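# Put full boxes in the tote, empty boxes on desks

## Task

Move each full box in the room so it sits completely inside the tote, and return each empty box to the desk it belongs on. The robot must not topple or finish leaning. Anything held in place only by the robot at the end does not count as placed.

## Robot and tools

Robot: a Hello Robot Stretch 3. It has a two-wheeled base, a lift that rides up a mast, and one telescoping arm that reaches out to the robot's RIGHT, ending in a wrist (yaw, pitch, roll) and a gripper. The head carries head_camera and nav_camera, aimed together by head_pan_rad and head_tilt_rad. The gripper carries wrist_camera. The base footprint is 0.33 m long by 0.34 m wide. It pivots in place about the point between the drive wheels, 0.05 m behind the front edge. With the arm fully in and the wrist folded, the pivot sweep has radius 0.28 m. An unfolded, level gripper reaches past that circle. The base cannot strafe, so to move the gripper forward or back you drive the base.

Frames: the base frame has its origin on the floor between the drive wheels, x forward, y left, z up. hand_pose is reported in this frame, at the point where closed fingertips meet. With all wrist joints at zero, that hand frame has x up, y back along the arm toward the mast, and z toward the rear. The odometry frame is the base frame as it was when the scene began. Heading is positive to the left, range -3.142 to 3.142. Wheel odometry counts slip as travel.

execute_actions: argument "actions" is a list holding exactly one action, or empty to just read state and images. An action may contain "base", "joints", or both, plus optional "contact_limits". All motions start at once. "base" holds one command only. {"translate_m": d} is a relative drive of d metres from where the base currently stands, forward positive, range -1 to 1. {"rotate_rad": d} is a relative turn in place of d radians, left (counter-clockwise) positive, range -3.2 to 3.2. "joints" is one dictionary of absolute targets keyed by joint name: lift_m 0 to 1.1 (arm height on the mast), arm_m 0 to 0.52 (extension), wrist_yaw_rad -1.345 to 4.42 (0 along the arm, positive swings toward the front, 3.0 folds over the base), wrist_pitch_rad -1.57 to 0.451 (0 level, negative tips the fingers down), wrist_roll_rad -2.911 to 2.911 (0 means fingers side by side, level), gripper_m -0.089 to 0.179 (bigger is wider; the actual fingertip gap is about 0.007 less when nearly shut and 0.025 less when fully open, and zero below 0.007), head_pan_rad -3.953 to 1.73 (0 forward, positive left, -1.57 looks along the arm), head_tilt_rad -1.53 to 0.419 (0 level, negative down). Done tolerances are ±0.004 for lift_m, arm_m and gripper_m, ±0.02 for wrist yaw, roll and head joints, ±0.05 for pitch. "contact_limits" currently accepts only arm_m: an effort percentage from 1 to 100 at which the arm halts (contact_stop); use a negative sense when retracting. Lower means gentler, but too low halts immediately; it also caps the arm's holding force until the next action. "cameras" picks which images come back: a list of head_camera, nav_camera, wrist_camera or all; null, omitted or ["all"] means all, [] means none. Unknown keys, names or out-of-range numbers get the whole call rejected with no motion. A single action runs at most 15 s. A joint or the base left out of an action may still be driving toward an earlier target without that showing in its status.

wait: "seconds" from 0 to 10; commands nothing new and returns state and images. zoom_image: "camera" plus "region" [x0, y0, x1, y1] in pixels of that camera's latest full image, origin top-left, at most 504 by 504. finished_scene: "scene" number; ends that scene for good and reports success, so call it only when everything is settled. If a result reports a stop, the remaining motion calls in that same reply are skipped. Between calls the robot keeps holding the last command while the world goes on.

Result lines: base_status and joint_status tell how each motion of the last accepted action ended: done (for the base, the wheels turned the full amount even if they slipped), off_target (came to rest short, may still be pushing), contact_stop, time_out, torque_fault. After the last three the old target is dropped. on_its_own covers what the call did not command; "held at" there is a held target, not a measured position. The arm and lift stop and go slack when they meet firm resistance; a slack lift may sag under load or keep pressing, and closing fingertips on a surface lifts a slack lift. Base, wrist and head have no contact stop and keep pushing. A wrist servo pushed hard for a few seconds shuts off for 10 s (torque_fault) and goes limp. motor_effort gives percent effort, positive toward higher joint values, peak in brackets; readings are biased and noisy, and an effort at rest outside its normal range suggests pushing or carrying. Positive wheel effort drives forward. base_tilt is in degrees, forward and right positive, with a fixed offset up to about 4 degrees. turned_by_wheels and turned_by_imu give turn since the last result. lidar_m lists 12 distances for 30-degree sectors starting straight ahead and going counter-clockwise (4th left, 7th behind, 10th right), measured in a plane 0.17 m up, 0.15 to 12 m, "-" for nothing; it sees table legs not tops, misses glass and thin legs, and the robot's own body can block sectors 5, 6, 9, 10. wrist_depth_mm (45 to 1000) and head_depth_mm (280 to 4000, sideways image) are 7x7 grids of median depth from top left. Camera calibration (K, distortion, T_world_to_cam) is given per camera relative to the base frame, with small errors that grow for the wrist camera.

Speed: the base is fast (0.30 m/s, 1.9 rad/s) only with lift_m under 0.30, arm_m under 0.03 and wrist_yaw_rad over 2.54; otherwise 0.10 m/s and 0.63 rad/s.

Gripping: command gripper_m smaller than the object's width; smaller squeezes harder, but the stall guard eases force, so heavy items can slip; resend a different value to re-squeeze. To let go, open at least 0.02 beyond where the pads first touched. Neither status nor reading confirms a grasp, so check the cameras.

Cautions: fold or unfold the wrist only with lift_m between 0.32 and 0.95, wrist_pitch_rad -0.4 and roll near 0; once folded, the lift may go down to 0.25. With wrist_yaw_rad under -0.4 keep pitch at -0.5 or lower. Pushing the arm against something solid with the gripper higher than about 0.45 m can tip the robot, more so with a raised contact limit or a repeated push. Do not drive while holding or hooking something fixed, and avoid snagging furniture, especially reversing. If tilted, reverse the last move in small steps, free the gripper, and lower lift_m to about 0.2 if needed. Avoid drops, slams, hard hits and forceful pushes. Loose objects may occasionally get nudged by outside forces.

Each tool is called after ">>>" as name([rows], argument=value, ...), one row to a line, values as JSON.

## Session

>>> execute_actions([
  {"joints":{"lift_m":0.25,"head_tilt_rad":-0.6}},
])

Scene clock: 3.37 s.
base_odometry: x=+0.000 y=+0.000 heading=+0.000 (m, m, rad; odometry frame)
turned_by_wheels: +0.000 (rad since the last result)
turned_by_imu: +0.000 (rad since the last result)
base_tilt: forward=+0.0 right=+0.8 (deg)
lidar_m: 0.84 1.19 1.57 1.28 0.97 0.94 0.99 1.42 2.18 1.06 0.81 0.79
head_depth_mm: 653 710 778 860 963 1090 1208 / 687 752 826 921 1036 1190 1248 / 724 794 878 985 1125 1303 1246 / 766 843 942 1067 1220 1398 1246 / 813 907 1014 1162 1350 1464 1245 / 865 965 1095 1261 1494 1465 1245 / 923 1037 1193 1274 1633 1431 1250
base_status: not commanded
joint_positions: lift_m=+0.251 arm_m=+0.000 wrist_yaw_rad=+2.871 wrist_pitch_rad=-0.464 wrist_roll_rad=+0.000 gripper_m=+0.037 head_pan_rad=-0.020 head_tilt_rad=-0.592
joint_status: all done
motor_effort: left_wheel=+0(1) right_wheel=+0(0) lift_m=+13(27) arm_m=+0(0) wrist_yaw_rad=+2(0) wrist_pitch_rad=+6(6) wrist_roll_rad=+0(0) gripper_m=+0(0) head_pan_rad=+1(1) head_tilt_rad=-3(22) (%)
hand_pose: x=+0.0370 y=+0.0659 z=+0.2533 quat_wxyz=(+0.254, +0.703, +0.069, +0.660) (m; base frame)
wrist_depth_mm: - - - - - - - / - - - - - - - / 799 - 850 831 828 825 829 / 656 - 635 654 640 636 645 / 529 - 543 542 538 531 521 / 470 - - 449 457 442 448 / - - - - 374 383 380
pictures: head_camera (sideways: a quarter turn clockwise sets it upright), nav_camera (sideways: a quarter turn counterclockwise sets it upright), wrist_camera
camera_calibration (this result's frames):
head_camera: T_world_to_cam=[[-0.597764, 0.0294785, -0.80113, 1.0698], [0.0486248, 0.998817, 0.000471111, -0.000754956], [0.800196, -0.0386732, -0.59849, 0.735469], [0, 0, 0, 1]] pos_world=[0.0510058, -0.0023391, 1.29722]
nav_camera: T_world_to_cam=[[0.577841, -0.0124473, 0.816054, -1.02679], [0.0144335, -0.999571, -0.0254668, 0.0857013], [0.816022, 0.0264943, -0.577414, 0.704251], [0, 0, 0, 1]] pos_world=[0.0173986, 0.0542252, 1.24674]
wrist_camera: T_world_to_cam=[[0.961609, -0.274301, -0.0082196, -0.0176586], [-0.171261, -0.576445, -0.798988, 0.28565], [0.214425, 0.769721, -0.601291, 0.257541], [0, 0, 0, 1]] pos_world=[0.0106784, -0.0384167, 0.382943]
Images, in order (width x height): head_camera 896x504, nav_camera 672x504, wrist_camera 644x364.

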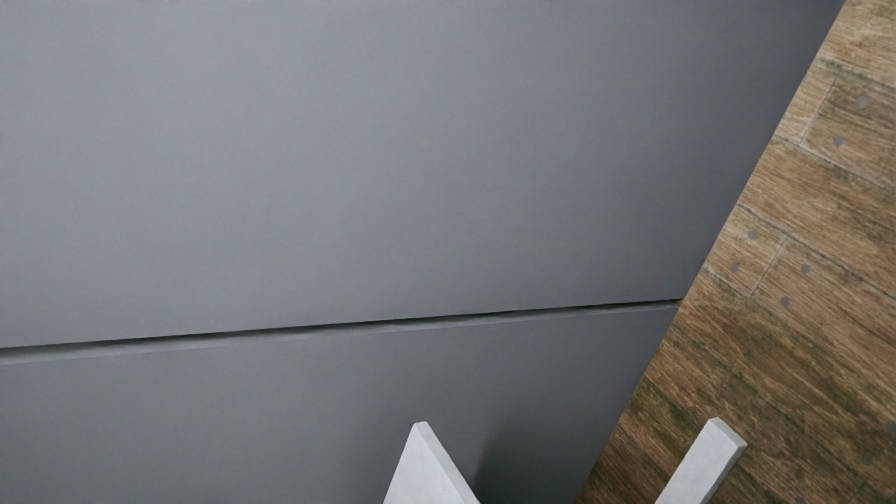

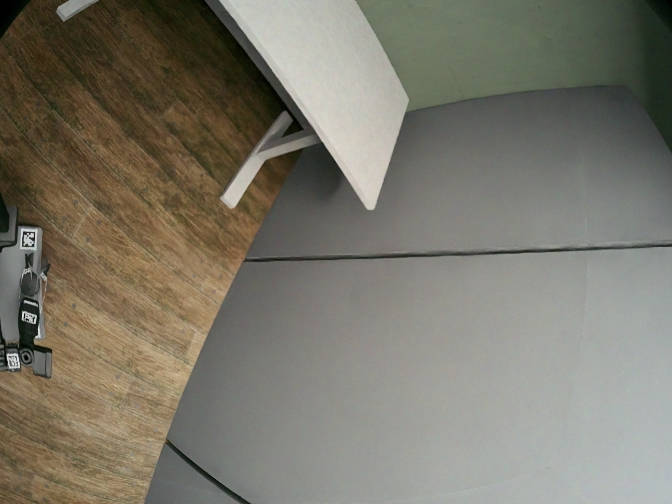

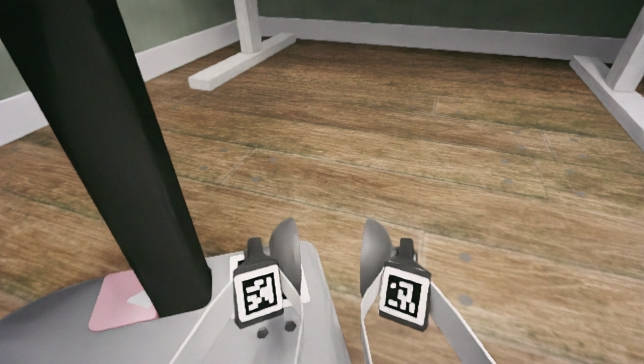

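>>> execute_actions([
  {"base":{"rotate_rad":-2.1},"joints":{"head_tilt_rad":-0.5}},
], cameras=["nav_camera"])

>>> execute_actions([
  {"joints":{"head_pan_rad":-2.6}},
], cameras=["nav_camera"])

Scene clock: 8.03 s.
base_odometry: x=+0.000 y=+0.000 heading=-2.100 (m, m, rad; odometry frame)
turned_by_wheels: -2.100 (rad since the last result)
turned_by_imu: -2.071 (rad since the last result)
base_tilt: forward=+0.0 right=+0.9 (deg)
lidar_m: 2.17 1.06 0.81 0.79 0.84 1.20 1.57 1.27 0.96 0.94 1.00 1.43
head_depth_mm: 1835 1981 2169 2346 1949 1566 1304 / 1826 1993 2192 2342 1947 1562 1307 / 1826 2000 2186 2340 1938 1566 1308 / 1838 2012 2212 2354 1942 1571 1313 / 1854 2018 2208 2393 1936 1563 1310 / 1872 2027 2237 2390 1955 1565 1313 / 1881 2032 2247 2412 1960 1578 1320
base_status: done
joint_positions: lift_m=+0.251 arm_m=+0.000 wrist_yaw_rad=+2.871 wrist_pitch_rad=-0.464 wrist_roll_rad=+0.000 gripper_m=+0.037 head_pan_rad=-0.020 head_tilt_rad=-0.507
joint_status: all done
motor_effort: left_wheel=+1(7) right_wheel=-1(5) lift_m=+13(13) arm_m=+0(1) wrist_yaw_rad=+0(0) wrist_pitch_rad=+6(6) wrist_roll_rad=+0(0) gripper_m=+0(0) head_pan_rad=+0(0) head_tilt_rad=+2(8) (%)
hand_pose: x=+0.0370 y=+0.0659 z=+0.2533 quat_wxyz=(+0.254, +0.703, +0.069, +0.660) (m; base frame)
wrist_depth_mm: - 714 755 774 834 885 926 / - 781 809 889 916 - 997 / 805 - 836 825 816 816 825 / 645 - 651 655 642 637 637 / 538 - 550 546 549 532 519 / 463 - - 447 454 444 439 / - - - - 377 389 384
pictures: nav_camera (sideways: a quarter turn counterclockwise sets it upright)
camera_calibration (this result's frames):
nav_camera: T_world_to_cam=[[0.506153, -0.0110403, 0.862373, -1.08674], [0.0164796, -0.999612, -0.0224696, 0.0817895], [0.862286, 0.0255846, -0.505774, 0.610762], [0, 0, 0, 1]] pos_world=[0.0220591, 0.0541336, 1.24792]
Images, in order (width x height): nav_camera 672x504.

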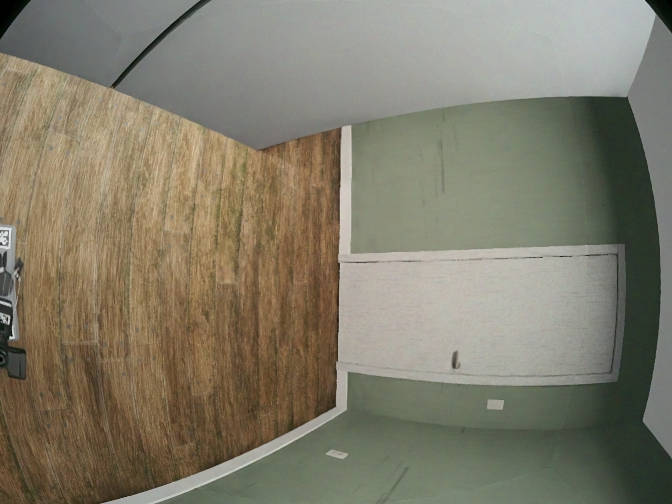

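Scene clock: 9.77 s.
base_odometry: x=+0.000 y=+0.000 heading=-2.100 (m, m, rad; odometry frame)
turned_by_wheels: +0.000 (rad since the last result)
turned_by_imu: +0.000 (rad since the last result)
base_tilt: forward=+0.1 right=+0.9 (deg)
lidar_m: 2.18 1.06 0.81 0.79 0.84 1.20 1.57 1.27 0.96 0.94 1.00 1.43
head_depth_mm: 1364 1460 1529 1158 974 1559 1309 / 1435 1544 1600 1159 1821 1572 1312 / 1514 1641 1709 1154 1778 1563 1312 / 1402 1519 1622 1218 1879 1563 1307 / 1237 1329 1443 1353 1704 1568 1313 / 1109 1181 1267 1356 1473 1535 1310 / 1002 1064 1132 1213 1298 1398 1317
base_status: not commanded
joint_positions: lift_m=+0.251 arm_m=+0.000 wrist_yaw_rad=+2.871 wrist_pitch_rad=-0.464 wrist_roll_rad=+0.000 gripper_m=+0.037 head_pan_rad=-2.593 head_tilt_rad=-0.507
joint_status: all done
motor_effort: left_wheel=+1(1) right_wheel=-1(1) lift_m=+13(13) arm_m=-1(0) wrist_yaw_rad=+0(0) wrist_pitch_rad=+6(6) wrist_roll_rad=+0(0) gripper_m=+0(0) head_pan_rad=-5(62) head_tilt_rad=+2(3) (%)
hand_pose: x=+0.0370 y=+0.0659 z=+0.2533 quat_wxyz=(+0.254, +0.703, +0.069, +0.660) (m; base frame)
wrist_depth_mm: - 723 749 812 838 867 926 / - 787 815 872 922 979 - / 795 - 836 840 841 846 820 / 657 - 647 649 642 632 628 / 539 - 544 544 549 519 526 / 465 - - 446 454 440 443 / - - - - 374 387 385
pictures: nav_camera (sideways: a quarter turn counterclockwise sets it upright)
camera_calibration (this result's frames):
nav_camera: T_world_to_cam=[[-0.432493, -0.263177, 0.862373, -1.08102], [-0.552017, 0.83353, -0.0224696, 0.0852573], [-0.7129, -0.485763, -0.505774, 0.620371], [0, 0, 0, 1]] pos_world=[0.0217931, -0.0542114, 1.24792]
Images, in order (width x height): nav_camera 672x504.

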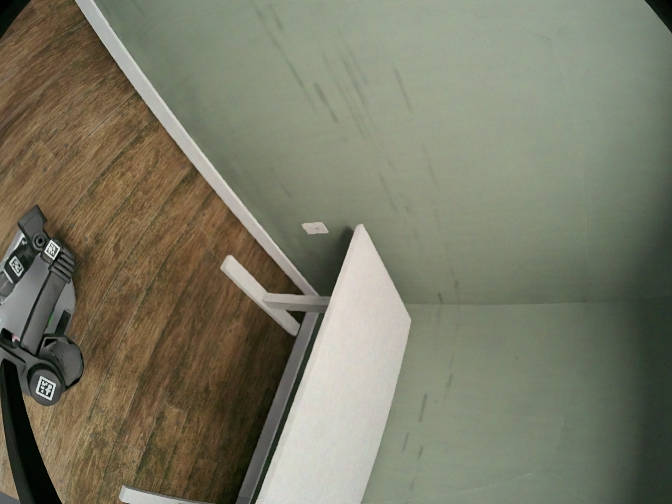

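>>> execute_actions([
  {"base":{"translate_m":1.0},"joints":{"head_pan_rad":0.7}},
], cameras=[])

>>> execute_actions([
  {"base":{"translate_m":0.55}},
], cameras=[])

>>> execute_actions([
  {"base":{"rotate_rad":1.6}},
], cameras=["nav_camera"])

Scene clock: 17.97 s.
base_odometry: x=-0.505 y=-0.863 heading=-2.100 (m, m, rad; odometry frame)
turned_by_wheels: +0.000 (rad since the last result)
turned_by_imu: +0.001 (rad since the last result)
base_tilt: forward=+0.0 right=+0.8 (deg)
lidar_m: 1.19 1.28 0.75 0.73 0.77 1.11 2.30 1.35 1.03 1.00 1.07 1.21
head_depth_mm: 1097 1170 1260 1366 1496 1535 1313 / 1178 1267 1367 1490 1632 1569 1315 / 1269 1375 1489 1641 1774 1564 1306 / 1373 1506 1648 1825 1896 1565 1307 / 1500 1654 1835 2058 1958 1573 1309 / 1668 1834 2074 2287 1958 1569 1311 / 1836 2062 2373 2489 1949 1569 1317
base_status: done
joint_positions: lift_m=+0.251 arm_m=+0.000 wrist_yaw_rad=+2.871 wrist_pitch_rad=-0.464 wrist_roll_rad=+0.000 gripper_m=+0.037 head_pan_rad=+0.693 head_tilt_rad=-0.507
joint_status: all done
motor_effort: left_wheel=+1(7) right_wheel=-1(3) lift_m=+13(13) arm_m=-1(0) wrist_yaw_rad=+1(2) wrist_pitch_rad=+6(6) wrist_roll_rad=+0(0) gripper_m=+0(0) head_pan_rad=+6(64) head_tilt_rad=+2(2) (%)
hand_pose: x=+0.0370 y=+0.0658 z=+0.2532 quat_wxyz=(+0.254, +0.703, +0.069, +0.660) (m; base frame)
wrist_depth_mm: - 683 705 728 - - - / - 735 761 820 - - - / 775 - 817 826 876 852 823 / 646 - 652 643 639 634 647 / 536 - 553 540 540 532 517 / 462 - - 446 454 438 444 / - - - - 376 385 383
pictures: none
No camera images: the call's "cameras" was empty. Leave "cameras" out to get every camera's image.

Scene clock: 21.43 s.
base_odometry: x=-0.782 y=-1.338 heading=-2.100 (m, m, rad; odometry frame)
turned_by_wheels: +0.000 (rad since the last result)
turned_by_imu: +0.000 (rad since the last result)
base_tilt: forward=+0.0 right=+0.9 (deg)
lidar_m: 0.64 0.70 1.00 0.97 0.80 1.05 2.67 1.39 1.06 1.04 0.85 0.65
head_depth_mm: 582 624 671 724 790 868 939 / 625 672 728 793 869 967 1082 / 674 729 794 874 969 1087 1226 / 732 800 878 969 1092 1250 1297 / 799 880 978 1096 1251 1447 1314 / 884 982 1106 1255 1466 1542 1313 / 984 1106 1266 1474 1756 1571 1312
base_status: done
joint_positions: lift_m=+0.251 arm_m=+0.000 wrist_yaw_rad=+2.871 wrist_pitch_rad=-0.464 wrist_roll_rad=+0.000 gripper_m=+0.037 head_pan_rad=+0.693 head_tilt_rad=-0.507
joint_status: not commanded
motor_effort: left_wheel=+1(7) right_wheel=-1(2) lift_m=+13(13) arm_m=-1(0) wrist_yaw_rad=+2(1) wrist_pitch_rad=+6(6) wrist_roll_rad=+0(0) gripper_m=+0(1) head_pan_rad=+6(4) head_tilt_rad=+2(1) (%)
hand_pose: x=+0.0370 y=+0.0658 z=+0.2532 quat_wxyz=(+0.254, +0.703, +0.069, +0.660) (m; base frame)
wrist_depth_mm: - 991 - - - 875 630 / - 996 - - - 867 636 / 714 - 844 836 837 809 644 / 643 - 643 648 638 641 611 / 528 - 544 531 552 534 523 / 459 - - 442 448 440 441 / - - - - 376 384 384
pictures: none
No camera images: the call's "cameras" was empty. Leave "cameras" out to get every camera's image.

Scene clock: 23.70 s.
base_odometry: x=-0.782 y=-1.338 heading=-0.500 (m, m, rad; odometry frame)
turned_by_wheels: +1.600 (rad since the last result)
turned_by_imu: +1.577 (rad since the last result)
base_tilt: forward=+0.0 right=+0.9 (deg)
lidar_m: 0.91 0.76 1.08 2.67 1.37 1.06 1.04 0.84 0.65 0.64 0.70 1.03
head_depth_mm: 625 668 717 785 883 1081 1273 / 671 721 781 850 929 1034 1175 / 727 786 855 941 1043 1168 1268 / 789 862 945 1050 1182 1345 1312 / 869 954 1056 1189 1357 1496 1311 / 962 1068 1202 1378 1612 1567 1314 / 1078 1217 1392 1627 1823 1572 1309
base_status: done
joint_positions: lift_m=+0.251 arm_m=+0.000 wrist_yaw_rad=+2.871 wrist_pitch_rad=-0.464 wrist_roll_rad=+0.000 gripper_m=+0.037 head_pan_rad=+0.693 head_tilt_rad=-0.507
joint_status: not commanded
motor_effort: left_wheel=-2(6) right_wheel=+1(8) lift_m=+13(13) arm_m=+0(1) wrist_yaw_rad=+1(1) wrist_pitch_rad=+6(6) wrist_roll_rad=+0(0) gripper_m=+0(1) head_pan_rad=+4(5) head_tilt_rad=+2(2) (%)
hand_pose: x=+0.0370 y=+0.0658 z=+0.2532 quat_wxyz=(+0.254, +0.703, +0.069, +0.660) (m; base frame)
wrist_depth_mm: - - - - - 954 666 / - - - - - 966 690 / 825 - 825 838 827 815 682 / 662 - 655 656 644 637 635 / 527 - 556 538 543 529 522 / 458 - - 445 456 444 440 / - - - - 374 385 385
pictures: nav_camera (sideways: a quarter turn counterclockwise sets it upright)
camera_calibration (this result's frames):
nav_camera: T_world_to_cam=[[0.389848, 0.322302, 0.862635, -1.08638], [0.666061, -0.745559, -0.0224509, 0.0778027], [0.63591, 0.58332, -0.505328, 0.611562], [0, 0, 0, 1]] pos_world=[-0.0171978, 0.0514119, 1.24793]
Images, in order (width x height): nav_camera 672x504.

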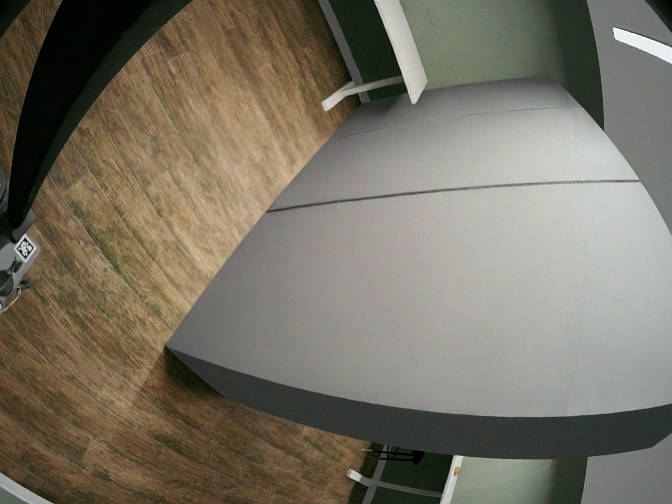

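>>> execute_actions([
  {"joints":{"head_pan_rad":-0.1,"head_tilt_rad":-0.7}},
], cameras=["nav_camera"])

Scene clock: 27.47 s.
base_odometry: x=-0.782 y=-1.338 heading=-0.500 (m, m, rad; odometry frame)
turned_by_wheels: +0.000 (rad since the last result)
turned_by_imu: +0.000 (rad since the last result)
base_tilt: forward=+0.0 right=+0.9 (deg)
lidar_m: 0.91 0.76 1.08 2.67 1.37 1.06 1.04 0.84 0.65 0.64 0.70 1.02
head_depth_mm: 1925 1962 1983 1866 1621 1377 1192 / 2811 2841 2424 1966 1618 1373 1194 / 3203 3424 2507 1978 1614 1370 1192 / 3197 3422 2532 1976 1616 1376 1193 / 3150 3312 2530 1960 1618 1372 1195 / 3155 3328 2519 1870 1508 1348 1191 / 3071 1019 1010 999 1052 1225 1195
base_status: not commanded
joint_positions: lift_m=+0.251 arm_m=+0.000 wrist_yaw_rad=+2.871 wrist_pitch_rad=-0.464 wrist_roll_rad=+0.000 gripper_m=+0.037 head_pan_rad=-0.093 head_tilt_rad=-0.691
joint_status: all done
motor_effort: left_wheel=-2(2) right_wheel=+2(1) lift_m=+13(13) arm_m=-1(0) wrist_yaw_rad=+1(1) wrist_pitch_rad=+6(6) wrist_roll_rad=+0(0) gripper_m=+0(0) head_pan_rad=-5(58) head_tilt_rad=-3(13) (%)
hand_pose: x=+0.0370 y=+0.0658 z=+0.2532 quat_wxyz=(+0.254, +0.703, +0.069, +0.660) (m; base frame)
wrist_depth_mm: - - - - - 952 679 / - - - - - 971 692 / 854 - 818 815 836 832 685 / 648 - 639 649 650 640 630 / 530 - 544 534 545 528 530 / 467 - - 449 448 443 442 / - - - - 376 383 385
pictures: nav_camera (sideways: a quarter turn counterclockwise sets it upright)
camera_calibration (this result's frames):
nav_camera: T_world_to_cam=[[0.652607, -0.0618179, 0.75517, -0.947878], [-0.0613007, -0.997707, -0.0286967, 0.0903648], [0.755213, -0.0275648, -0.6549, 0.805421], [0, 0, 0, 1]] pos_world=[0.015867, 0.053763, 1.24587]
Images, in order (width x height): nav_camera 672x504.

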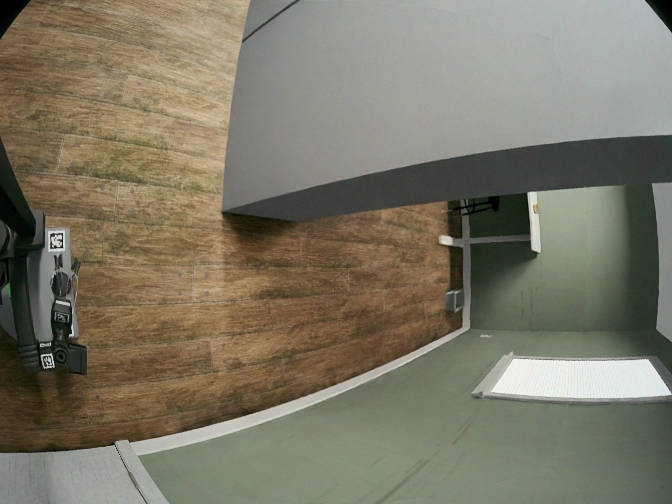

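>>> execute_actions([
  {"base":{"rotate_rad":-0.08}},
], cameras=[])

>>> execute_actions([
  {"base":{"translate_m":1.0}},
], cameras=[])

>>> execute_actions([
  {"base":{"translate_m":1.0},"joints":{"head_pan_rad":0.6,"head_tilt_rad":-0.5}},
], cameras=["nav_camera","head_camera"])

Scene clock: 30.70 s.
base_odometry: x=-0.782 y=-1.338 heading=-0.580 (m, m, rad; odometry frame)
turned_by_wheels: -0.080 (rad since the last result)
turned_by_imu: -0.079 (rad since the last result)
base_tilt: forward=+0.0 right=+0.8 (deg)
lidar_m: 1.17 0.76 0.99 2.68 1.47 1.08 1.04 0.90 0.66 0.64 0.65 0.94
head_depth_mm: 1516 1585 1623 1676 1573 1372 1192 / 1994 2124 2179 1950 1619 1368 1192 / 3034 3097 2527 1972 1620 1372 1192 / 3210 3310 2512 1969 1618 1369 1197 / 3220 3420 2519 1959 1618 1378 1192 / 3134 3322 2514 1970 1614 1375 1192 / 3101 3331 2437 1267 1207 1249 1191
base_status: done
joint_positions: lift_m=+0.251 arm_m=+0.000 wrist_yaw_rad=+2.871 wrist_pitch_rad=-0.464 wrist_roll_rad=+0.000 gripper_m=+0.037 head_pan_rad=-0.093 head_tilt_rad=-0.692
joint_status: not commanded
motor_effort: left_wheel=+1(6) right_wheel=-1(4) lift_m=+13(13) arm_m=-1(1) wrist_yaw_rad=+1(0) wrist_pitch_rad=+6(7) wrist_roll_rad=+0(0) gripper_m=+0(0) head_pan_rad=-4(4) head_tilt_rad=-3(3) (%)
hand_pose: x=+0.0370 y=+0.0658 z=+0.2532 quat_wxyz=(+0.254, +0.703, +0.069, +0.660) (m; base frame)
wrist_depth_mm: - - - - - 834 632 / - - - - - 895 632 / 837 - 821 821 834 817 669 / 651 - 653 650 636 645 634 / 531 - 553 537 550 523 524 / 466 - - 450 453 444 439 / - - - - 371 383 382
pictures: none
No camera images: the call's "cameras" was empty. Leave "cameras" out to get every camera's image.

Scene clock: 35.70 s.
base_odometry: x=+0.054 y=-1.886 heading=-0.580 (m, m, rad; odometry frame)
turned_by_wheels: +0.000 (rad since the last result)
turned_by_imu: +0.001 (rad since the last result)
base_tilt: forward=+0.0 right=+0.9 (deg)
lidar_m: 2.31 2.59 0.31 0.30 0.31 2.11 2.04 0.93 0.69 0.66 0.69 0.95
head_depth_mm: 1548 1593 1649 1693 1574 1367 1188 / 2064 2126 2209 1955 1607 1368 1193 / 2397 2664 2533 1971 1619 1375 1192 / 2374 2646 2413 1970 1618 1375 1190 / 2337 2620 2531 1970 1613 1375 1192 / 2321 2546 2438 1982 1620 1374 1194 / 2017 2563 2515 1973 1621 1376 1197
base_status: done
joint_positions: lift_m=+0.251 arm_m=+0.000 wrist_yaw_rad=+2.871 wrist_pitch_rad=-0.465 wrist_roll_rad=+0.000 gripper_m=+0.037 head_pan_rad=-0.093 head_tilt_rad=-0.692
joint_status: not commanded
motor_effort: left_wheel=+1(6) right_wheel=-1(3) lift_m=+13(13) arm_m=+0(1) wrist_yaw_rad=+1(0) wrist_pitch_rad=+6(6) wrist_roll_rad=+0(0) gripper_m=+1(1) head_pan_rad=-3(6) head_tilt_rad=-3(3) (%)
hand_pose: x=+0.0370 y=+0.0658 z=+0.2532 quat_wxyz=(+0.254, +0.703, +0.069, +0.660) (m; base frame)
wrist_depth_mm: - 286 302 322 - - - / - 317 331 354 - - - / 320 - 363 394 827 818 814 / 353 - 407 442 656 640 653 / 388 - 452 495 551 524 526 / 434 - - 444 447 442 441 / - - - - 375 386 382
pictures: none
No camera images: the call's "cameras" was empty. Leave "cameras" out to get every camera's image.

Scene clock: 40.70 s.
base_odometry: x=+0.891 y=-2.434 heading=-0.580 (m, m, rad; odometry frame)
turned_by_wheels: +0.000 (rad since the last result)
turned_by_imu: +0.001 (rad since the last result)
base_tilt: forward=+0.1 right=+0.8 (deg)
lidar_m: 1.32 1.80 2.01 2.69 1.47 0.89 1.19 0.94 0.69 0.67 0.69 0.96
head_depth_mm: 1489 1569 1103 1805 1771 1560 1309 / 1572 1660 1199 2029 1956 1524 1307 / 1643 1763 1203 1717 1820 1568 1307 / 1764 1824 2069 1616 1951 1573 1311 / 1867 1945 2264 2423 1892 1568 1312 / 2005 2016 2432 2420 1952 1572 1314 / 2151 2239 2647 2492 1952 1573 1311
base_status: done
joint_positions: lift_m=+0.251 arm_m=+0.000 wrist_yaw_rad=+2.871 wrist_pitch_rad=-0.465 wrist_roll_rad=+0.000 gripper_m=+0.037 head_pan_rad=+0.593 head_tilt_rad=-0.507
joint_status: all done
motor_effort: left_wheel=+1(7) right_wheel=-1(3) lift_m=+13(13) arm_m=+0(1) wrist_yaw_rad=+1(0) wrist_pitch_rad=+6(6) wrist_roll_rad=+0(0) gripper_m=+0(0) head_pan_rad=+5(55) head_tilt_rad=+2(12) (%)
hand_pose: x=+0.0370 y=+0.0658 z=+0.2532 quat_wxyz=(+0.254, +0.703, +0.069, +0.660) (m; base frame)
wrist_depth_mm: - - - - - - - / - - - - - - - / 848 - 836 830 814 806 838 / 647 - 641 644 635 640 633 / 535 - 544 530 549 522 523 / 471 - - 443 451 444 441 / - - - - 375 382 383
pictures: head_camera (sideways: a quarter turn clockwise sets it upright), nav_camera (sideways: a quarter turn counterclockwise sets it upright)
camera_calibration (this result's frames):
head_camera: T_world_to_cam=[[-0.447343, -0.280036, -0.849391, 1.13181], [-0.534625, 0.845084, 0.00295186, -0.000426963], [0.71698, 0.455426, -0.527757, 0.643952], [0, 0, 0, 1]] pos_world=[0.0443764, 0.024034, 1.3012]
nav_camera: T_world_to_cam=[[0.420253, 0.281843, 0.862527, -1.08642], [0.588234, -0.808379, -0.0224587, 0.0782875], [0.690918, 0.516806, -0.505513, 0.611467], [0, 0, 0, 1]] pos_world=[-0.0119542, 0.0534759, 1.24793]
Images, in order (width x height): head_camera 896x504, nav_camera 672x504.

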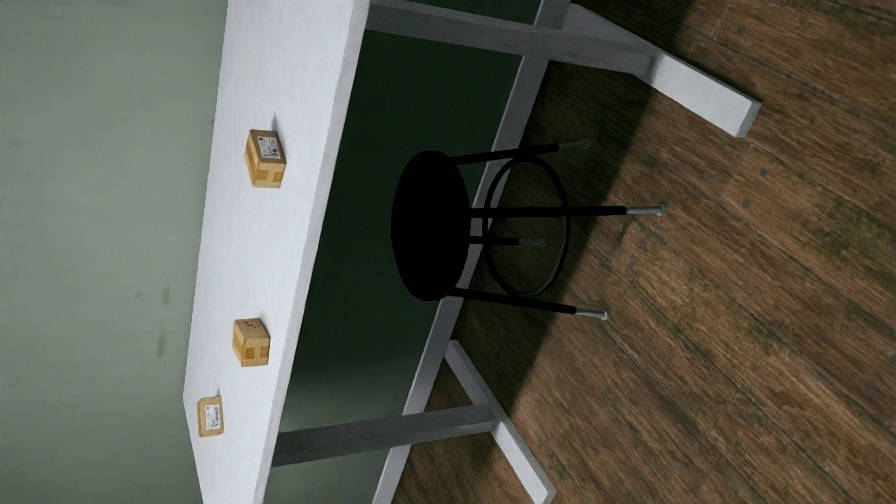

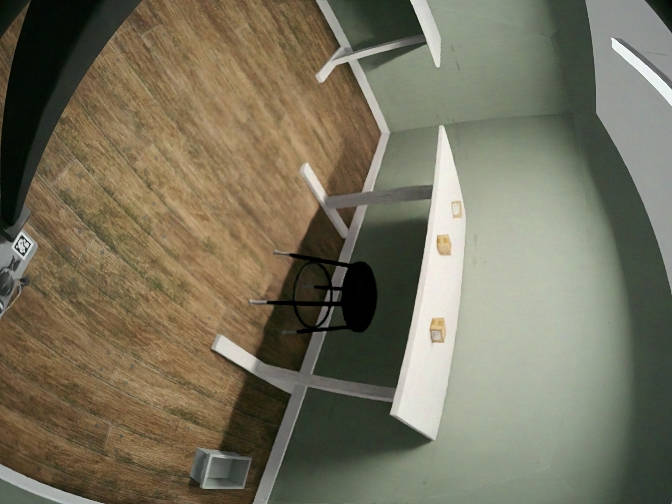

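>>> execute_actions([
  {"base":{"rotate_rad":0.65}},
], cameras=[])

>>> execute_actions([
  {"base":{"translate_m":0.8}},
], cameras=[])

>>> execute_actions([
  {"base":{"rotate_rad":0.92},"joints":{"head_pan_rad":-1.2,"head_tilt_rad":-0.65,"lift_m":0.33}},
], cameras=["nav_camera","head_camera"])

Scene clock: 47.60 s.
base_odometry: x=+0.891 y=-2.434 heading=+0.070 (m, m, rad; odometry frame)
turned_by_wheels: +0.650 (rad since the last result)
turned_by_imu: +0.641 (rad since the last result)
base_tilt: forward=+0.0 right=+0.9 (deg)
lidar_m: 1.69 2.73 2.27 1.44 1.09 1.76 0.85 0.68 0.67 0.72 1.10 1.32
head_depth_mm: 2499 2503 2804 2352 1947 1569 1316 / 2910 3087 3217 2569 1931 1562 1309 / 2834 3107 3363 2545 1939 1565 1313 / 2778 3017 3250 2553 1946 1559 1307 / 2682 2823 3126 2577 1938 1574 1316 / 2588 2775 3063 2577 1952 1567 1314 / 2533 2668 2965 2573 1959 1575 1313
base_status: done
joint_positions: lift_m=+0.251 arm_m=+0.000 wrist_yaw_rad=+2.871 wrist_pitch_rad=-0.465 wrist_roll_rad=+0.000 gripper_m=+0.037 head_pan_rad=+0.593 head_tilt_rad=-0.507
joint_status: not commanded
motor_effort: left_wheel=-2(6) right_wheel=+1(6) lift_m=+13(13) arm_m=-1(1) wrist_yaw_rad=+0(1) wrist_pitch_rad=+6(7) wrist_roll_rad=+0(0) gripper_m=+0(0) head_pan_rad=+6(4) head_tilt_rad=+2(2) (%)
hand_pose: x=+0.0370 y=+0.0658 z=+0.2532 quat_wxyz=(+0.254, +0.703, +0.069, +0.660) (m; base frame)
wrist_depth_mm: - - - - - - - / - - - - - - - / 744 - 854 832 824 824 827 / 658 - 651 645 644 642 632 / 531 - 549 535 547 525 520 / 466 - - 451 452 440 443 / - - - - 375 386 381
pictures: none
No camera images: the call's "cameras" was empty. Leave "cameras" out to get every camera's image.

Scene clock: 52.03 s.
base_odometry: x=+1.689 y=-2.377 heading=+0.070 (m, m, rad; odometry frame)
turned_by_wheels: +0.000 (rad since the last result)
turned_by_imu: +0.001 (rad since the last result)
base_tilt: forward=+0.0 right=+0.8 (deg)
lidar_m: 0.65 1.25 2.16 2.20 1.95 1.48 1.46 1.17 1.15 1.25 0.67 0.49
head_depth_mm: 1603 1676 961 697 568 1565 1305 / 1877 1972 1034 699 1565 1561 1308 / 2265 2434 1031 2267 1943 1565 1310 / 2335 2553 1116 2590 1950 1564 1311 / 2267 2462 2682 2580 1943 1564 1309 / 2206 2384 2590 2569 1949 1568 1321 / 2140 2213 2508 2479 1966 1572 1322
base_status: done
joint_positions: lift_m=+0.251 arm_m=+0.000 wrist_yaw_rad=+2.871 wrist_pitch_rad=-0.465 wrist_roll_rad=+0.000 gripper_m=+0.037 head_pan_rad=+0.593 head_tilt_rad=-0.507
joint_status: not commanded
motor_effort: left_wheel=-2(4) right_wheel=+1(6) lift_m=+14(13) arm_m=-1(1) wrist_yaw_rad=+1(1) wrist_pitch_rad=+6(6) wrist_roll_rad=+0(0) gripper_m=+0(0) head_pan_rad=+5(5) head_tilt_rad=+2(3) (%)
hand_pose: x=+0.0370 y=+0.0658 z=+0.2532 quat_wxyz=(+0.254, +0.703, +0.069, +0.660) (m; base frame)
wrist_depth_mm: - - - - - - - / - - - - - - - / 853 - 849 817 824 813 829 / 656 - 649 638 649 634 647 / 533 - 550 542 547 524 517 / 466 - - 454 451 442 444 / - - - - 375 385 380
pictures: none
No camera images: the call's "cameras" was empty. Leave "cameras" out to get every camera's image.

Scene clock: 53.80 s.
base_odometry: x=+1.689 y=-2.377 heading=+0.990 (m, m, rad; odometry frame)
turned_by_wheels: +0.920 (rad since the last result)
turned_by_imu: +0.907 (rad since the last result)
base_tilt: forward=+0.0 right=+0.8 (deg)
lidar_m: 2.17 2.20 1.63 1.48 1.64 1.20 1.15 1.19 0.68 0.67 0.49 1.25
head_depth_mm: 900 965 742 563 453 1320 1160 / 928 995 742 526 452 1383 1221 / 958 1023 741 544 454 1327 1212 / 995 1063 743 564 466 869 1170 / 1031 1096 744 564 481 869 1196 / 1075 1098 744 564 890 1354 1194 / 1115 1095 745 564 1606 1425 1218
base_status: done
joint_positions: lift_m=+0.329 arm_m=+0.000 wrist_yaw_rad=+2.871 wrist_pitch_rad=-0.465 wrist_roll_rad=+0.000 gripper_m=+0.037 head_pan_rad=-1.193 head_tilt_rad=-0.642
joint_status: all done
motor_effort: left_wheel=-2(7) right_wheel=+2(7) lift_m=+55(59) arm_m=-1(2) wrist_yaw_rad=+0(0) wrist_pitch_rad=+7(6) wrist_roll_rad=+0(0) gripper_m=+0(0) head_pan_rad=-5(62) head_tilt_rad=-3(13) (%)
hand_pose: x=+0.0370 y=+0.0657 z=+0.3315 quat_wxyz=(+0.254, +0.703, +0.069, +0.660) (m; base frame)
wrist_depth_mm: - - - - - - - / - - - - - - - / - - - - - - - / 803 - 788 784 769 783 760 / 649 - 658 637 649 630 651 / 544 534 - 534 546 541 547 / 471 501 - 461 456 466 464
pictures: head_camera (sideways: a quarter turn clockwise sets it upright), nav_camera (sideways: a quarter turn counterclockwise sets it upright)
camera_calibration (this result's frames):
head_camera: T_world_to_cam=[[-0.218785, 0.599026, -0.77026, 1.02725], [0.939715, 0.341959, -0.00097777, -0.00430436], [0.262811, -0.724039, -0.637729, 0.789792], [0, 0, 0, 1]] pos_world=[0.0212253, -0.0420378, 1.29492]
nav_camera: T_world_to_cam=[[0.227057, -0.574779, 0.786177, -0.985698], [-0.916481, -0.399156, -0.0271355, 0.0935506], [0.329404, -0.714355, -0.617405, 0.759245], [0, 0, 0, 1]] pos_world=[0.0594482, 0.0131535, 1.24623]
Images, in order (width x height): head_camera 896x504, nav_camera 672x504.

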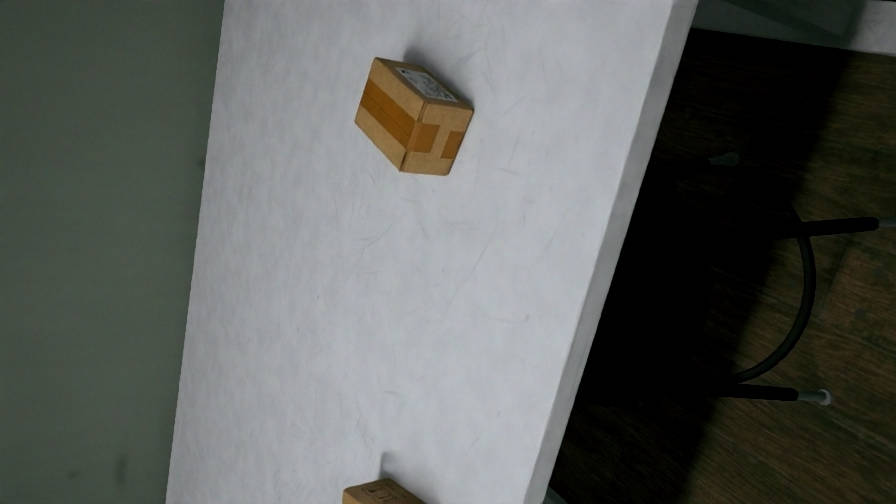

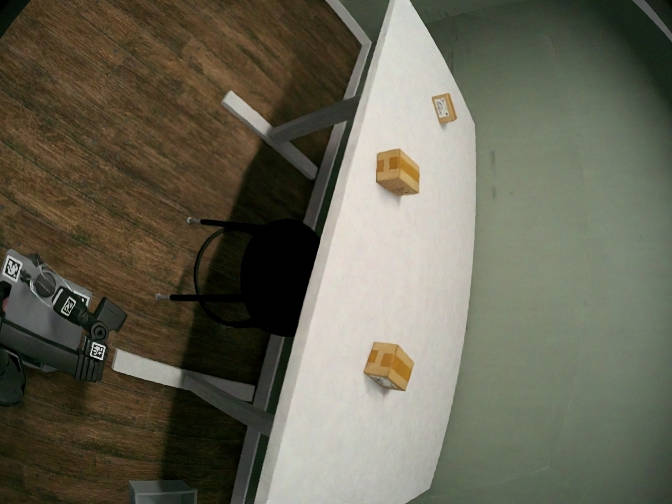

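>>> execute_actions([
  {"base":{"rotate_rad":0.8}},
], cameras=[])

>>> execute_actions([
  {"base":{"translate_m":0.36}},
], cameras=[])

>>> execute_actions([
  {"base":{"rotate_rad":-0.8},"joints":{"lift_m":0.9}},
], cameras=[])

>>> execute_actions([
  {"base":{"translate_m":-0.2},"joints":{"lift_m":1.09,"wrist_yaw_rad":0.0,"gripper_m":0.17,"head_pan_rad":-1.57,"head_tilt_rad":-0.6}},
])

Scene clock: 63.53 s.
base_odometry: x=+1.689 y=-2.377 heading=+1.790 (m, m, rad; odometry frame)
turned_by_wheels: +0.800 (rad since the last result)
turned_by_imu: +0.791 (rad since the last result)
base_tilt: forward=+0.1 right=+0.8 (deg)
lidar_m: 2.20 1.63 1.49 1.33 1.15 1.15 1.26 0.67 0.49 0.65 2.16 2.46
head_depth_mm: 1466 1085 741 561 1642 1351 1192 / 1692 1086 742 627 1693 1421 1200 / 1988 1087 777 1960 1658 1415 1215 / 2350 1092 2438 2088 1647 1421 1219 / 2333 2463 2741 2089 1689 1416 1213 / 2272 2486 2646 2099 1695 1415 1220 / 2167 2372 2554 2102 1692 1417 1220
base_status: done
joint_positions: lift_m=+0.329 arm_m=+0.000 wrist_yaw_rad=+2.871 wrist_pitch_rad=-0.465 wrist_roll_rad=+0.000 gripper_m=+0.037 head_pan_rad=-1.193 head_tilt_rad=-0.642
joint_status: not commanded
motor_effort: left_wheel=-2(5) right_wheel=+2(3) lift_m=+55(55) arm_m=-1(1) wrist_yaw_rad=+1(0) wrist_pitch_rad=+6(6) wrist_roll_rad=+0(0) gripper_m=+0(0) head_pan_rad=-4(4) head_tilt_rad=-2(3) (%)
hand_pose: x=+0.0370 y=+0.0657 z=+0.3315 quat_wxyz=(+0.254, +0.703, +0.069, +0.660) (m; base frame)
wrist_depth_mm: - - - - - - - / - - - - - - - / 942 - - - - - 984 / 799 - 794 797 771 777 767 / 632 - 651 640 669 619 643 / 549 546 - 546 552 538 527 / 470 489 - 467 452 466 463
pictures: none
No camera images: the call's "cameras" was empty. Leave "cameras" out to get every camera's image.

Scene clock: 68.37 s.
base_odometry: x=+1.611 y=-2.026 heading=+1.790 (m, m, rad; odometry frame)
turned_by_wheels: +0.000 (rad since the last result)
turned_by_imu: +0.000 (rad since the last result)
base_tilt: forward=+0.0 right=+0.9 (deg)
lidar_m: 1.84 1.30 1.29 1.62 1.40 1.40 1.56 0.73 0.76 1.22 1.93 2.13
head_depth_mm: 1810 1089 2031 2051 1604 1417 1218 / 2081 2083 2416 2086 1688 1416 1218 / 2282 2529 2685 2086 1689 1414 1217 / 2194 2456 2650 2087 1694 1418 1217 / 2093 2344 2525 2089 1690 1422 1221 / 2003 2221 2420 2105 1688 1417 1222 / 1903 2098 2387 2109 1697 1416 1218
base_status: done
joint_positions: lift_m=+0.329 arm_m=+0.000 wrist_yaw_rad=+2.871 wrist_pitch_rad=-0.465 wrist_roll_rad=+0.000 gripper_m=+0.037 head_pan_rad=-1.193 head_tilt_rad=-0.642
joint_status: not commanded
motor_effort: left_wheel=-2(3) right_wheel=+1(5) lift_m=+55(55) arm_m=-1(1) wrist_yaw_rad=+0(1) wrist_pitch_rad=+6(6) wrist_roll_rad=+0(0) gripper_m=+1(0) head_pan_rad=-5(4) head_tilt_rad=-3(3) (%)
hand_pose: x=+0.0370 y=+0.0657 z=+0.3315 quat_wxyz=(+0.254, +0.703, +0.069, +0.660) (m; base frame)
wrist_depth_mm: - - - - - - - / - - - - - - - / - - - - 999 - 988 / 782 - 787 769 785 786 780 / 648 - 662 628 677 634 630 / 542 535 - 538 555 541 531 / 466 499 - 459 457 462 469
pictures: none
No camera images: the call's "cameras" was empty. Leave "cameras" out to get every camera's image.

Scene clock: 74.37 s.
base_odometry: x=+1.611 y=-2.026 heading=+0.990 (m, m, rad; odometry frame)
turned_by_wheels: -0.800 (rad since the last result)
turned_by_imu: -0.792 (rad since the last result)
base_tilt: forward=+0.1 right=+0.8 (deg)
lidar_m: 1.93 1.84 1.29 1.58 1.28 1.46 1.40 1.45 0.99 0.73 0.76 1.92
head_depth_mm: 1117 1090 742 1085 989 1420 - / 1154 1088 742 1117 1021 1473 - / 1194 1091 681 1656 1552 1410 - / 1230 1095 744 1770 1700 1420 1219 / 1277 1093 743 1869 1690 1412 1216 / 1326 979 781 1924 1649 1416 1216 / 1384 1096 818 1454 1614 1414 1221
base_status: done
joint_positions: lift_m=+0.899 arm_m=+0.000 wrist_yaw_rad=+2.871 wrist_pitch_rad=-0.465 wrist_roll_rad=+0.000 gripper_m=+0.037 head_pan_rad=-1.193 head_tilt_rad=-0.642
joint_status: all done
motor_effort: left_wheel=+1(4) right_wheel=-1(3) lift_m=+55(58) arm_m=-1(1) wrist_yaw_rad=+1(1) wrist_pitch_rad=+6(7) wrist_roll_rad=+0(0) gripper_m=+0(0) head_pan_rad=-4(4) head_tilt_rad=-2(2) (%)
hand_pose: x=+0.0370 y=+0.0657 z=+0.9015 quat_wxyz=(+0.254, +0.703, +0.069, +0.660) (m; base frame)
wrist_depth_mm: - - - - - - - / - - - - - - - / - - - - - - - / - - - - - - - / - - - - - - - / - - - - - - - / - - - - - - -
pictures: none
No camera images: the call's "cameras" was empty. Leave "cameras" out to get every camera's image.

Scene clock: 77.77 s.
base_odometry: x=+1.501 y=-2.193 heading=+0.990 (m, m, rad; odometry frame)
turned_by_wheels: +0.000 (rad since the last result)
turned_by_imu: -0.001 (rad since the last result)
base_tilt: forward=+0.0 right=+0.8 (deg)
lidar_m: 2.12 1.99 1.38 1.24 1.71 1.25 1.20 1.25 1.41 0.73 0.84 1.36
head_depth_mm: - - - - - - 1239 / - - - - - - 1211 / - - - - - 1381 1237 / 1143 1207 732 643 1734 1454 1241 / 1143 1211 768 669 1088 1382 1241 / 1144 1206 803 1174 1033 1454 1242 / 1143 1212 808 1136 1060 1420 1247
base_status: done
joint_positions: lift_m=+1.089 arm_m=+0.000 wrist_yaw_rad=+0.001 wrist_pitch_rad=-0.465 wrist_roll_rad=+0.000 gripper_m=+0.170 head_pan_rad=-1.563 head_tilt_rad=-0.606
joint_status: all done
motor_effort: left_wheel=+1(3) right_wheel=-1(4) lift_m=+55(56) arm_m=-1(2) wrist_yaw_rad=-1(1) wrist_pitch_rad=+6(6) wrist_roll_rad=+0(0) gripper_m=+0(83) head_pan_rad=-6(39) head_tilt_rad=+2(7) (%)
hand_pose: x=-0.0212 y=-0.3628 z=+1.0915 quat_wxyz=(+0.688, +0.164, -0.688, -0.163) (m; base frame)
wrist_depth_mm: - - - - - - - / 818 822 813 820 805 - - / 524 595 589 551 583 616 - / 462 456 451 453 457 450 - / - - 898 - - - - / - - 850 - - - - / - - - - - - -
pictures: head_camera (sideways: a quarter turn clockwise sets it upright), nav_camera (sideways: a quarter turn counterclockwise sets it upright), wrist_camera
camera_calibration (this result's frames):
head_camera: T_world_to_cam=[[0.0128795, 0.60955, -0.792643, 1.05501], [0.999779, -0.0210424, 0.0000634036, -0.00602622], [-0.0166405, -0.792468, -0.609686, 0.755017], [0, 0, 0, 1]] pos_world=[0.00500067, -0.0448831, 1.29657]
nav_camera: T_world_to_cam=[[0.00359694, -0.589377, 0.80785, -1.01259], [-0.998795, -0.0416552, -0.0259429, 0.0925014], [0.0489413, -0.806784, -0.588816, 0.723764], [0, 0, 0, 1]] pos_world=[0.0606102, -0.00902144, 1.24658]
wrist_camera: T_world_to_cam=[[-0.999946, 0.00638956, -0.00821559, -0.0121575], [0.0104066, 0.601759, -0.79861, 1.12919], [-0.000158964, -0.798652, -0.601793, 0.530954], [0, 0, 0, 1]] pos_world=[-0.0238234, -0.255376, 1.22121]
Images, in order (width x height): head_camera 896x504, nav_camera 672x504, wrist_camera 644x364.

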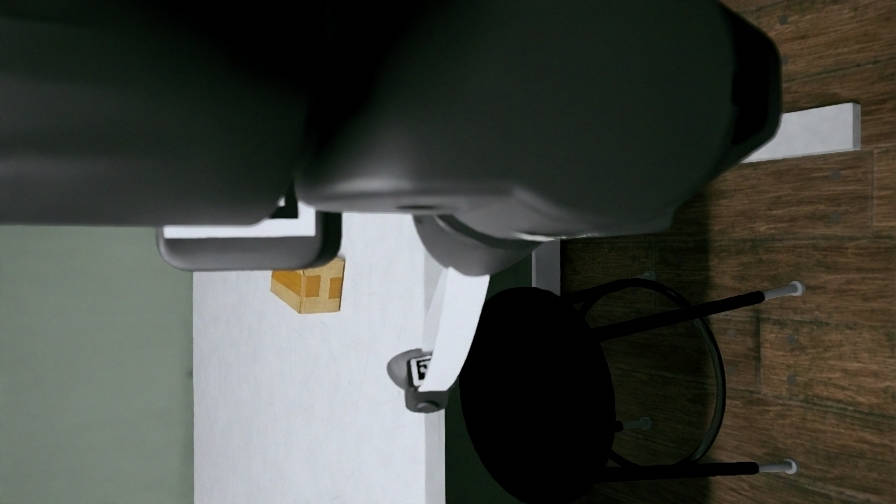

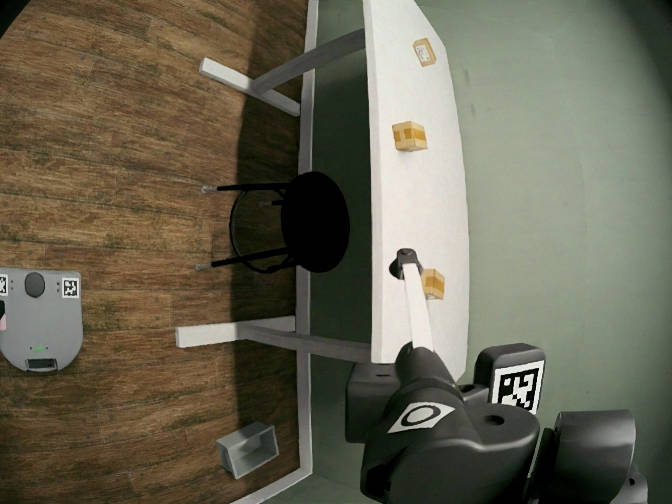

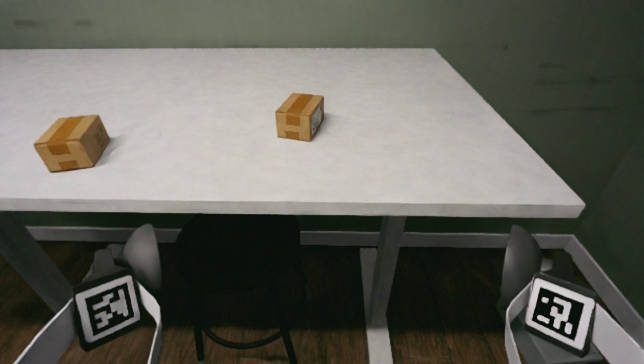

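>>> execute_actions([
  {"base":{"translate_m":0.05},"joints":{"arm_m":0.4,"lift_m":1.03,"wrist_yaw_rad":-0.25,"wrist_pitch_rad":-0.5}},
], cameras=["wrist_camera"])

Scene clock: 85.77 s.
base_odometry: x=+1.529 y=-2.151 heading=+0.990 (m, m, rad; odometry frame)
turned_by_wheels: +0.000 (rad since the last result)
turned_by_imu: -0.001 (rad since the last result)
base_tilt: forward=+0.0 right=+0.9 (deg)
lidar_m: 2.08 1.95 1.36 1.24 1.78 1.30 1.26 1.30 0.94 0.72 0.81 1.33
head_depth_mm: 1113 1069 798 1597 1730 1445 1243 / 1112 1148 764 1077 1310 1405 1205 / 1115 - 763 1604 1733 1452 1236 / 1131 1210 732 1205 1656 1417 1241 / 1149 1213 805 1129 1064 1418 1241 / 1142 1208 805 1134 1032 1449 1243 / 1142 1215 807 1600 1613 1424 1243
base_status: done
joint_positions: lift_m=+1.031 arm_m=+0.400 wrist_yaw_rad=-0.250 wrist_pitch_rad=-0.514 wrist_roll_rad=+0.000 gripper_m=+0.170 head_pan_rad=-1.563 head_tilt_rad=-0.606
joint_status: all done
motor_effort: left_wheel=+1(4) right_wheel=-1(1) lift_m=+12(51) arm_m=+5(3) wrist_yaw_rad=+0(2) wrist_pitch_rad=+6(7) wrist_roll_rad=+0(0) gripper_m=+0(0) head_pan_rad=-5(5) head_tilt_rad=+2(2) (%)
hand_pose: x=-0.0737 y=-0.7494 z=+1.0226 quat_wxyz=(+0.656, +0.093, -0.701, -0.264) (m; base frame)
wrist_depth_mm: 570 611 642 678 720 783 829 / 546 538 537 532 536 861 978 / 406 403 407 405 399 402 - / 324 326 323 324 317 320 316 / 268 277 202 266 268 267 266 / 229 176 173 231 228 228 226 / - 160 156 201 201 199 199
pictures: wrist_camera
camera_calibration (this result's frames):
wrist_camera: T_world_to_cam=[[-0.966931, 0.254917, -0.00782693, 0.125546], [0.169033, 0.61758, -0.768129, 1.29974], [-0.190975, -0.744051, -0.640247, 0.24691], [0, 0, 0, 1]] pos_world=[-0.0511517, -0.650984, 1.15743]
Images, in order (width x height): wrist_camera 644x364.

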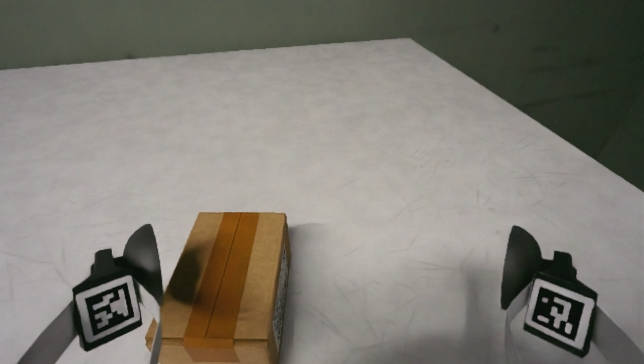

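>>> execute_actions([
  {"base":{"translate_m":0.05},"joints":{"arm_m":0.42}},
], cameras=[])

>>> execute_actions([
  {"joints":{"lift_m":0.995}},
], cameras=["wrist_camera"])

Scene clock: 92.80 s.
base_odometry: x=+1.556 y=-2.110 heading=+0.990 (m, m, rad; odometry frame)
turned_by_wheels: +0.000 (rad since the last result)
turned_by_imu: -0.001 (rad since the last result)
base_tilt: forward=+0.1 right=+0.9 (deg)
lidar_m: 2.03 1.91 1.33 1.26 1.26 1.35 1.30 1.35 0.96 0.72 0.79 1.29
head_depth_mm: 1119 1067 802 1058 1702 1447 1233 / 1115 1177 763 1151 1607 1383 1235 / 1097 - 735 1598 1736 1457 1239 / 1128 1209 785 1131 1094 1415 1243 / 1143 1212 806 1133 1032 1458 1239 / 1145 1207 803 1138 1064 1416 1244 / 1138 1214 805 1604 1702 1452 1242
base_status: done
joint_positions: lift_m=+1.031 arm_m=+0.420 wrist_yaw_rad=-0.250 wrist_pitch_rad=-0.514 wrist_roll_rad=+0.000 gripper_m=+0.170 head_pan_rad=-1.563 head_tilt_rad=-0.606
joint_status: all done
motor_effort: left_wheel=+1(4) right_wheel=-1(2) lift_m=+13(13) arm_m=+4(5) wrist_yaw_rad=+1(0) wrist_pitch_rad=+6(5) wrist_roll_rad=+0(0) gripper_m=+0(1) head_pan_rad=-4(4) head_tilt_rad=+2(2) (%)
hand_pose: x=-0.0737 y=-0.7694 z=+1.0226 quat_wxyz=(+0.656, +0.093, -0.701, -0.264) (m; base frame)
wrist_depth_mm: 559 587 624 656 685 755 822 / 548 542 534 537 531 803 940 / 406 402 404 402 403 396 993 / 325 324 320 320 320 319 318 / 268 278 268 201 265 266 267 / 231 230 229 172 229 229 227 / - 196 196 151 200 199 199
pictures: none
No camera images: the call's "cameras" was empty. Leave "cameras" out to get every camera's image.

Scene clock: 93.93 s.
base_odometry: x=+1.556 y=-2.110 heading=+0.990 (m, m, rad; odometry frame)
turned_by_wheels: +0.000 (rad since the last result)
turned_by_imu: +0.000 (rad since the last result)
base_tilt: forward=+0.0 right=+0.9 (deg)
lidar_m: 2.03 1.91 1.33 1.26 1.26 1.35 1.30 1.35 0.95 0.72 0.79 1.29
head_depth_mm: 1148 - 763 1056 1697 1449 1227 / 1129 1148 764 1144 1606 1379 1231 / 1126 - 730 1600 1742 1455 1243 / 1144 1207 765 1135 1100 1418 1243 / 1147 1210 805 1135 1033 1451 1243 / 1141 1211 807 1136 1061 1417 1243 / 1144 1211 806 1599 1710 1450 1245
base_status: not commanded
joint_positions: lift_m=+0.996 arm_m=+0.420 wrist_yaw_rad=-0.250 wrist_pitch_rad=-0.514 wrist_roll_rad=+0.000 gripper_m=+0.170 head_pan_rad=-1.563 head_tilt_rad=-0.606
joint_status: all done
motor_effort: left_wheel=+1(1) right_wheel=-1(1) lift_m=+13(14) arm_m=+4(4) wrist_yaw_rad=+1(0) wrist_pitch_rad=+6(5) wrist_roll_rad=+0(0) gripper_m=+1(0) head_pan_rad=-4(4) head_tilt_rad=+1(2) (%)
hand_pose: x=-0.0737 y=-0.7694 z=+0.9876 quat_wxyz=(+0.656, +0.093, -0.701, -0.264) (m; base frame)
wrist_depth_mm: 562 576 603 629 661 729 833 / 445 444 435 437 439 432 944 / 331 332 336 330 331 328 329 / 267 267 266 186 264 264 263 / 221 229 221 155 220 220 219 / 195 189 184 133 189 188 188 / - 163 158 125 162 165 164
pictures: wrist_camera
camera_calibration (this result's frames):
wrist_camera: T_world_to_cam=[[-0.966931, 0.254917, -0.00782692, 0.13037], [0.169033, 0.61758, -0.768129, 1.28522], [-0.190975, -0.744051, -0.640247, 0.209628], [0, 0, 0, 1]] pos_world=[-0.0511517, -0.670984, 1.12245]
Images, in order (width x height): wrist_camera 644x364.

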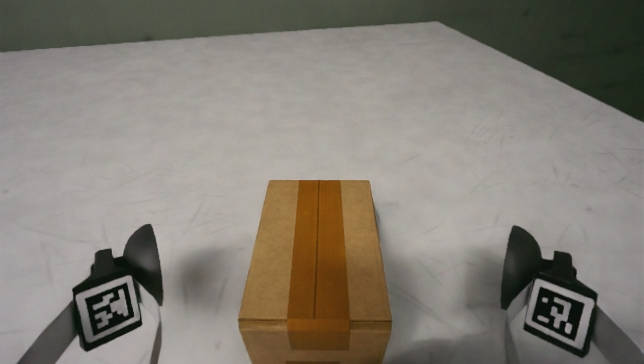

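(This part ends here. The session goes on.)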